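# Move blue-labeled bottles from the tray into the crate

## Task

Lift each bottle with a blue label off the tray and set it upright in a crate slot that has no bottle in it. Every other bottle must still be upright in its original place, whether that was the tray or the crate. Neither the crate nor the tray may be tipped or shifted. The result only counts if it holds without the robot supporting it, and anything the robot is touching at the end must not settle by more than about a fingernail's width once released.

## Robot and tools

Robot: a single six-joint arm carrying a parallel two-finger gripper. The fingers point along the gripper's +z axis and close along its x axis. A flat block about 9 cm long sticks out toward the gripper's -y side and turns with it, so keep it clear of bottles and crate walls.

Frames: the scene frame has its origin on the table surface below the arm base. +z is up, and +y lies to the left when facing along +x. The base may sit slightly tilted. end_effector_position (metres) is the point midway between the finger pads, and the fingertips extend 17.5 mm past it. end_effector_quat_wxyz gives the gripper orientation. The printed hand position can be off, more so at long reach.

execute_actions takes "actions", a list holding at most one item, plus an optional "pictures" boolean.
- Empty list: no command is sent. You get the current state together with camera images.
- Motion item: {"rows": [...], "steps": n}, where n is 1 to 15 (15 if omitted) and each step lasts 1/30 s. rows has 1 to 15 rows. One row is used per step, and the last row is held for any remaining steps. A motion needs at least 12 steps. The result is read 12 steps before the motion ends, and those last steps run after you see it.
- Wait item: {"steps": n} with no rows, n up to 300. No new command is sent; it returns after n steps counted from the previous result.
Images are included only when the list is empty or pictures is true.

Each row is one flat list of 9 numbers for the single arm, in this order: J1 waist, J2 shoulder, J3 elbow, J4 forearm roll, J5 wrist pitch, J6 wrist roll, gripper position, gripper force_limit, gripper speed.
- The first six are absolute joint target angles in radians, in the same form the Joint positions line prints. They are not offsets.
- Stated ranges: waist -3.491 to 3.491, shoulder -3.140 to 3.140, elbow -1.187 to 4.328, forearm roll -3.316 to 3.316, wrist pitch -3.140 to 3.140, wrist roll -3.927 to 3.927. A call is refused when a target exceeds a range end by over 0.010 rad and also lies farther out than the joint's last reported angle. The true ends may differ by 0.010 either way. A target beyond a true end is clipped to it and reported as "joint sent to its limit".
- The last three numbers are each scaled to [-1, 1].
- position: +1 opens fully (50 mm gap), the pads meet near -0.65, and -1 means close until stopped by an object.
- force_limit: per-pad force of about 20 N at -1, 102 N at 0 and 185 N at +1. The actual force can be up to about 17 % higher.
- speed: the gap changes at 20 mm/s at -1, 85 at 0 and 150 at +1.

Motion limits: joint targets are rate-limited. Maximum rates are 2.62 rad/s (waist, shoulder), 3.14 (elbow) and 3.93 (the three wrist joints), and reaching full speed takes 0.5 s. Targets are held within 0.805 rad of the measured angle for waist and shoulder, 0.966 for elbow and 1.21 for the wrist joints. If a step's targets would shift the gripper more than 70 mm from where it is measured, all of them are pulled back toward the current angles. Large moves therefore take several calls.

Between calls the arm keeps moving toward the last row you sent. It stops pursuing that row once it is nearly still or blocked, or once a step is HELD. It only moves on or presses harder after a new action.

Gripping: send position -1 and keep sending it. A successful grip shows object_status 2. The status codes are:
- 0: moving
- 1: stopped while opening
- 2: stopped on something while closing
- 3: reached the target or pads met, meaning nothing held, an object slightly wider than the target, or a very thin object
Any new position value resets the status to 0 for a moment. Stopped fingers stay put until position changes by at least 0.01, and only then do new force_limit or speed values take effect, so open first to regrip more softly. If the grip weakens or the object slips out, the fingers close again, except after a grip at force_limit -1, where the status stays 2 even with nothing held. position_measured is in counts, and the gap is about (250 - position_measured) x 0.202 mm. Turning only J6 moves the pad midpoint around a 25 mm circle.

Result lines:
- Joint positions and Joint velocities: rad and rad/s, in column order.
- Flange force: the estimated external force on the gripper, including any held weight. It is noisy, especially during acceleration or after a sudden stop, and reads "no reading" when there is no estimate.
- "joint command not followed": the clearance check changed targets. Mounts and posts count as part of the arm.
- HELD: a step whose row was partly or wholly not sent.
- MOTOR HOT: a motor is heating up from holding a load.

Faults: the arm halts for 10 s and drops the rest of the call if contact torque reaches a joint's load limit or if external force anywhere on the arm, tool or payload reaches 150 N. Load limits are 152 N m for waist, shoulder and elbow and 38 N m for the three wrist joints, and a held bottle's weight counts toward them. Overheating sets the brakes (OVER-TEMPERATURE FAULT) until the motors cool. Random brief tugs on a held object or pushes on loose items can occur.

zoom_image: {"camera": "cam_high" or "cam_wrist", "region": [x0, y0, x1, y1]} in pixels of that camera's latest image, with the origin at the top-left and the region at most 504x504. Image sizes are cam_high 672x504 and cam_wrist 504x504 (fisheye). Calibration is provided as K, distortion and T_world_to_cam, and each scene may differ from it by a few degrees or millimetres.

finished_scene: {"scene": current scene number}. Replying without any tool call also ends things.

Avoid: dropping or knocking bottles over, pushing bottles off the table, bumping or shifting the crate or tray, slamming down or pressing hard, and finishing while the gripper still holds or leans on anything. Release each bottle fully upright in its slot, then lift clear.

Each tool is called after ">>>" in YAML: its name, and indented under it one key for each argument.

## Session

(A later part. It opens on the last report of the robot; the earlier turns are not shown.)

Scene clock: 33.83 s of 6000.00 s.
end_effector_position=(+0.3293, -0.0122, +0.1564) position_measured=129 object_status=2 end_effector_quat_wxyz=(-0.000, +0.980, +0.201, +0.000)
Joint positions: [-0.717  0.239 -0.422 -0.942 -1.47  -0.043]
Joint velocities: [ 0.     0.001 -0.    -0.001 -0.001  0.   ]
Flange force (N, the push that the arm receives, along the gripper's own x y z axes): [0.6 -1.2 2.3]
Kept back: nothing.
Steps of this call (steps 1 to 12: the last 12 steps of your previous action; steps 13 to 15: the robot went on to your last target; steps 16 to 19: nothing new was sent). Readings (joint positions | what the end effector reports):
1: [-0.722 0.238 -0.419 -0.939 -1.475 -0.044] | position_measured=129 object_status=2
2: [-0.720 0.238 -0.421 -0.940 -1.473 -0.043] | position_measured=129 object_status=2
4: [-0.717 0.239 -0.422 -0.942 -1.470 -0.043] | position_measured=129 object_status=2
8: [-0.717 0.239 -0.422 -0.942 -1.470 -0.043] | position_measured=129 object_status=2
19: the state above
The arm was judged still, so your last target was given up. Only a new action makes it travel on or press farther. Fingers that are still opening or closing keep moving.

>>> execute_actions:
  actions:
    - {"rows":[[-0.7126,0.2399,-0.4252,-0.9447,-1.4646,-0.0422,-1,0,0.5]],"steps":12}

>>> execute_actions:
  actions:
    - {"steps":19}

Scene clock: 34.13 s of 6000.00 s.
end_effector_position=(+0.3293, -0.0122, +0.1564) position_measured=129 object_status=2 end_effector_quat_wxyz=(-0.000, +0.980, +0.201, +0.000)
Joint positions: [-0.717  0.239 -0.422 -0.942 -1.47  -0.043]
Joint velocities: [-0.001 -0.     0.001  0.001  0.    -0.001]
Flange force (N, the push that the arm receives, along the gripper's own x y z axes): [1.8 -3.1 3.0]
Kept back: the last 12 steps of this action.
Steps of this call (steps 1 to 9: nothing new was sent). Readings (joint positions | what the end effector reports):
1: [-0.717 0.239 -0.422 -0.942 -1.470 -0.043] | position_measured=129 object_status=2
2: [-0.717 0.239 -0.422 -0.942 -1.470 -0.043] | position_measured=129 object_status=2
4: [-0.717 0.239 -0.422 -0.942 -1.470 -0.043] | position_measured=129 object_status=2
8: [-0.717 0.239 -0.422 -0.942 -1.470 -0.043] | position_measured=129 object_status=2
9: the state above

Scene clock: 34.77 s of 6000.00 s.
end_effector_position=(+0.3292, -0.0122, +0.1540) position_measured=129 object_status=2 end_effector_quat_wxyz=(-0.000, +0.980, +0.201, +0.000)
Joint positions: [-0.713  0.24  -0.425 -0.945 -1.465 -0.042]
Joint velocities: [ 0.001  0.002 -0.001 -0.    -0.     0.002]
Flange force (N, the push that the arm receives, along the gripper's own x y z axes): [-2.7 -6.0 -111.2]
Kept back: nothing.
Steps of this call (steps 1 to 12: the last 12 steps of your previous action; steps 13 to 15: the robot went on to your last target; steps 16 to 19: nothing new was sent). Readings (joint positions | what the end effector reports):
1: [-0.717 0.239 -0.422 -0.942 -1.470 -0.043] | position_measured=129 object_status=2
2: [-0.715 0.239 -0.423 -0.943 -1.467 -0.043] | position_measured=129 object_status=2
4: [-0.713 0.240 -0.425 -0.944 -1.465 -0.042] | position_measured=129 object_status=2
8: [-0.713 0.240 -0.425 -0.944 -1.465 -0.042] | position_measured=129 object_status=2
19: the state above
The arm was judged still, so your last target was given up. Only a new action makes it travel on or press farther. Fingers that are still opening or closing keep moving.

>>> execute_actions:
  actions:
    - {"rows":[[-0.7155,0.2394,-0.4233,-0.9430,-1.4679,-0.0427,-1,0,0.5],[-0.7155,0.2394,-0.4233,-0.9430,-1.4679,-0.0427,-1,0,0.5],[-0.7155,0.2394,-0.4233,-0.9430,-1.4679,-0.0427,-1,0,0.5],[-0.7155,0.2394,-0.4233,-0.9430,-1.4679,-0.0427,-1,0,0.5],[-0.7155,0.2394,-0.4233,-0.9430,-1.4679,-0.0427,0.75,0,0]]}

>>> execute_actions:
  actions:
    - {"steps":15}

Scene clock: 35.40 s of 6000.00 s.
end_effector_position=(+0.3294, -0.0122, +0.1548) position_measured=129 object_status=2 end_effector_quat_wxyz=(-0.000, +0.980, +0.201, +0.001)
Joint positions: [-0.714  0.24  -0.424 -0.944 -1.466 -0.042]
Joint velocities: [-0.008 -0.     0.006  0.    -0.019 -0.008]
Flange force (N, the push that the arm receives, along the gripper's own x y z axes): [-3.7 -5.7 -57.8]
Steps of this call (steps 1 to 16: nothing new was sent; steps 17 to 19: the first 3 steps of this action). Readings (joint positions | what the end effector reports):
17: [-0.713 0.240 -0.425 -0.945 -1.465 -0.042] | position_measured=129 object_status=2
18: [-0.713 0.240 -0.425 -0.944 -1.465 -0.042] | position_measured=129 object_status=2
19: the state above

Scene clock: 35.90 s of 6000.00 s.
end_effector_position=(+0.3293, -0.0122, +0.1556) position_measured=41 object_status=3 end_effector_quat_wxyz=(-0.000, +0.980, +0.201, +0.000)
Joint positions: [-0.715  0.239 -0.423 -0.943 -1.468 -0.043]
Joint velocities: [ 0.    -0.001 -0.    -0.    -0.001 -0.   ]
Flange force (N, the push that the arm receives, along the gripper's own x y z axes): [0.6 -1.9 -1.9]
Kept back: nothing.
Steps of this call (steps 1 to 12: the last 12 steps of your previous action; steps 13 to 15: the robot went on to your last target). Readings (joint positions | what the end effector reports):
1: [-0.714 0.240 -0.424 -0.944 -1.467 -0.043] | position_measured=129 object_status=2
2: [-0.715 0.240 -0.424 -0.944 -1.467 -0.043] | position_measured=126 object_status=0
4: [-0.715 0.240 -0.424 -0.944 -1.468 -0.043] | position_measured=98 object_status=0
8: [-0.715 0.239 -0.423 -0.943 -1.468 -0.043] | position_measured=44 object_status=0
15: the state above
The arm was judged still, so your last target was given up. Only a new action makes it travel on or press farther. Fingers that are still opening or closing keep moving.

Released. Retract upward.

>>> execute_actions:
  actions:
    - {"rows":[[-0.742,0.235,-0.4065,-0.9271,-1.4975,-0.0471,0.75,0,0],[-0.742,0.235,-0.4065,-0.9271,-1.4975,-0.0471,0.75,0,0],[-0.742,0.235,-0.4065,-0.9271,-1.4975,-0.0471,0.75,0,0],[-0.8115,0.2285,-0.354,-0.8869,-1.5791,-0.0586,0.75,0,0],[-0.8115,0.2285,-0.354,-0.8869,-1.5791,-0.0586,0.75,0,0],[-0.8115,0.2285,-0.354,-0.8869,-1.5791,-0.0586,0.75,0,0],[-0.8927,0.233,-0.276,-0.8451,-1.680,-0.0714,0.75,0,0],[-0.8927,0.233,-0.276,-0.8451,-1.680,-0.0714,0.75,0,0],[-0.9675,0.2505,-0.1842,-0.8126,-1.7797,-0.0826,0.75,0,0]]}

>>> execute_actions:
  actions:
    - {"steps":20}
  pictures: true

>>> zoom_image:
  camera: "cam_high"
  region: [300, 190, 500, 440]

>>> zoom_image:
  camera: "cam_wrist"
  region: [170, 130, 350, 300]

Scene clock: 42.23 s of 6000.00 s.
end_effector_position=(+0.3294, -0.0122, +0.1608) position_measured=41 object_status=3 end_effector_quat_wxyz=(-0.000, +0.980, +0.201, +0.000)
Joint positions: [-0.725  0.238 -0.417 -0.937 -1.479 -0.044]
Joint velocities: [-0.297 -0.049  0.189  0.178 -0.331 -0.048]
Flange force (N, the push that the arm receives, along the gripper's own x y z axes): [2.0 1.3 21.3]
Steps of this call (steps 1 to 90: nothing new was sent; then 3.23 s passed at rest; steps 91 to 93: the first 3 steps of this action). Readings (joint positions | what the end effector reports):
91: [-0.716 0.239 -0.423 -0.943 -1.468 -0.043] | position_measured=41 object_status=3
92: [-0.718 0.239 -0.422 -0.942 -1.471 -0.043] | position_measured=41 object_status=3
93: the state above

Scene clock: 42.90 s of 6000.00 s.
end_effector_position=(+0.3302, -0.0127, +0.3084) position_measured=41 object_status=3 end_effector_quat_wxyz=(-0.001, +0.980, +0.199, +0.000)
Joint positions: [-0.967  0.251 -0.184 -0.813 -1.78  -0.083]
Joint velocities: [-0.001 -0.     0.001  0.     0.     0.002]
Flange force (N, the push that the arm receives, along the gripper's own x y z axes): [1.5 -0.3 -1.5]
Kept back: nothing.
Steps of this call (steps 1 to 12: the last 12 steps of your previous action; steps 13 to 20: the robot went on to your last target). Readings (joint positions | what the end effector reports):
1: [-0.735 0.236 -0.411 -0.931 -1.490 -0.046] | position_measured=41 object_status=3
2: [-0.745 0.235 -0.404 -0.925 -1.501 -0.048] | position_measured=41 object_status=3
4: [-0.779 0.231 -0.380 -0.905 -1.541 -0.053] | position_measured=41 object_status=3
8: [-0.874 0.233 -0.288 -0.856 -1.659 -0.068] | position_measured=41 object_status=3
20: the state above
camera_calibration (this result's frames):
cam_wrist: T_world_to_cam=[[0.91019, 0.414186, -0.00221065, -0.297757], [0.397547, -0.872103, 0.285296, -0.229277], [0.116237, -0.260552, -0.958437, 0.406719], [0, 0, 0, 1]] pos_world=[0.314888, 0.0293454, 0.454568]

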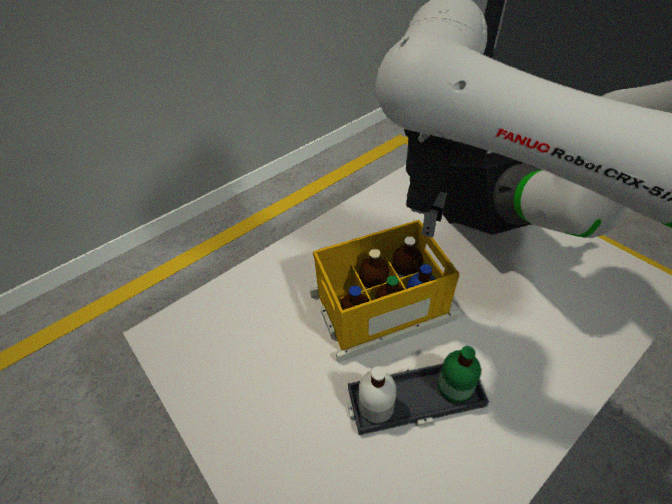

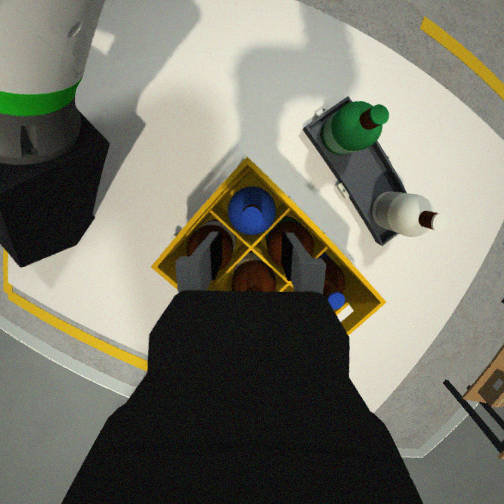

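Region (300, 190, 500, 440) of cam_high's 672x504 image, scaled by 2.016, with more detail than that image has; it fills the left 403 columns of this view, and the rest is white.

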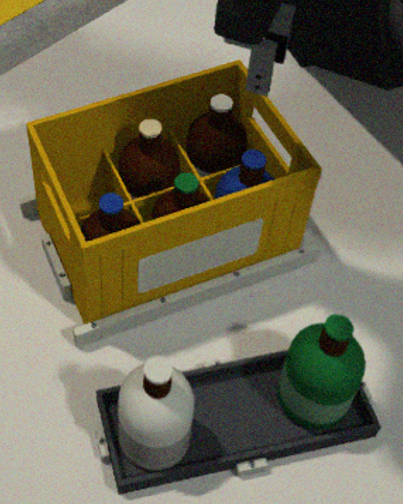

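Region (170, 130, 350, 300) of cam_wrist's 504x504 image, scaled by 2.800, with more detail than that image has.

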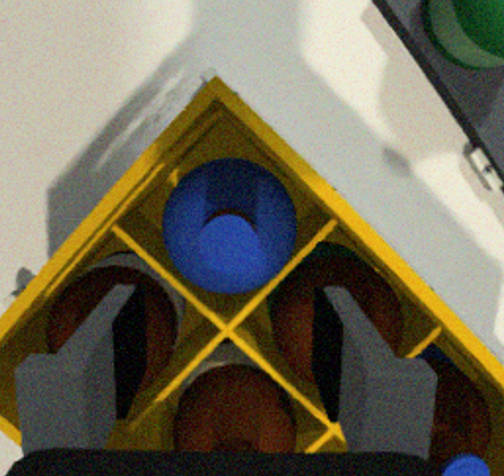

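>>> finished_scene:
  scene: 2

The scene is finished: the task was done.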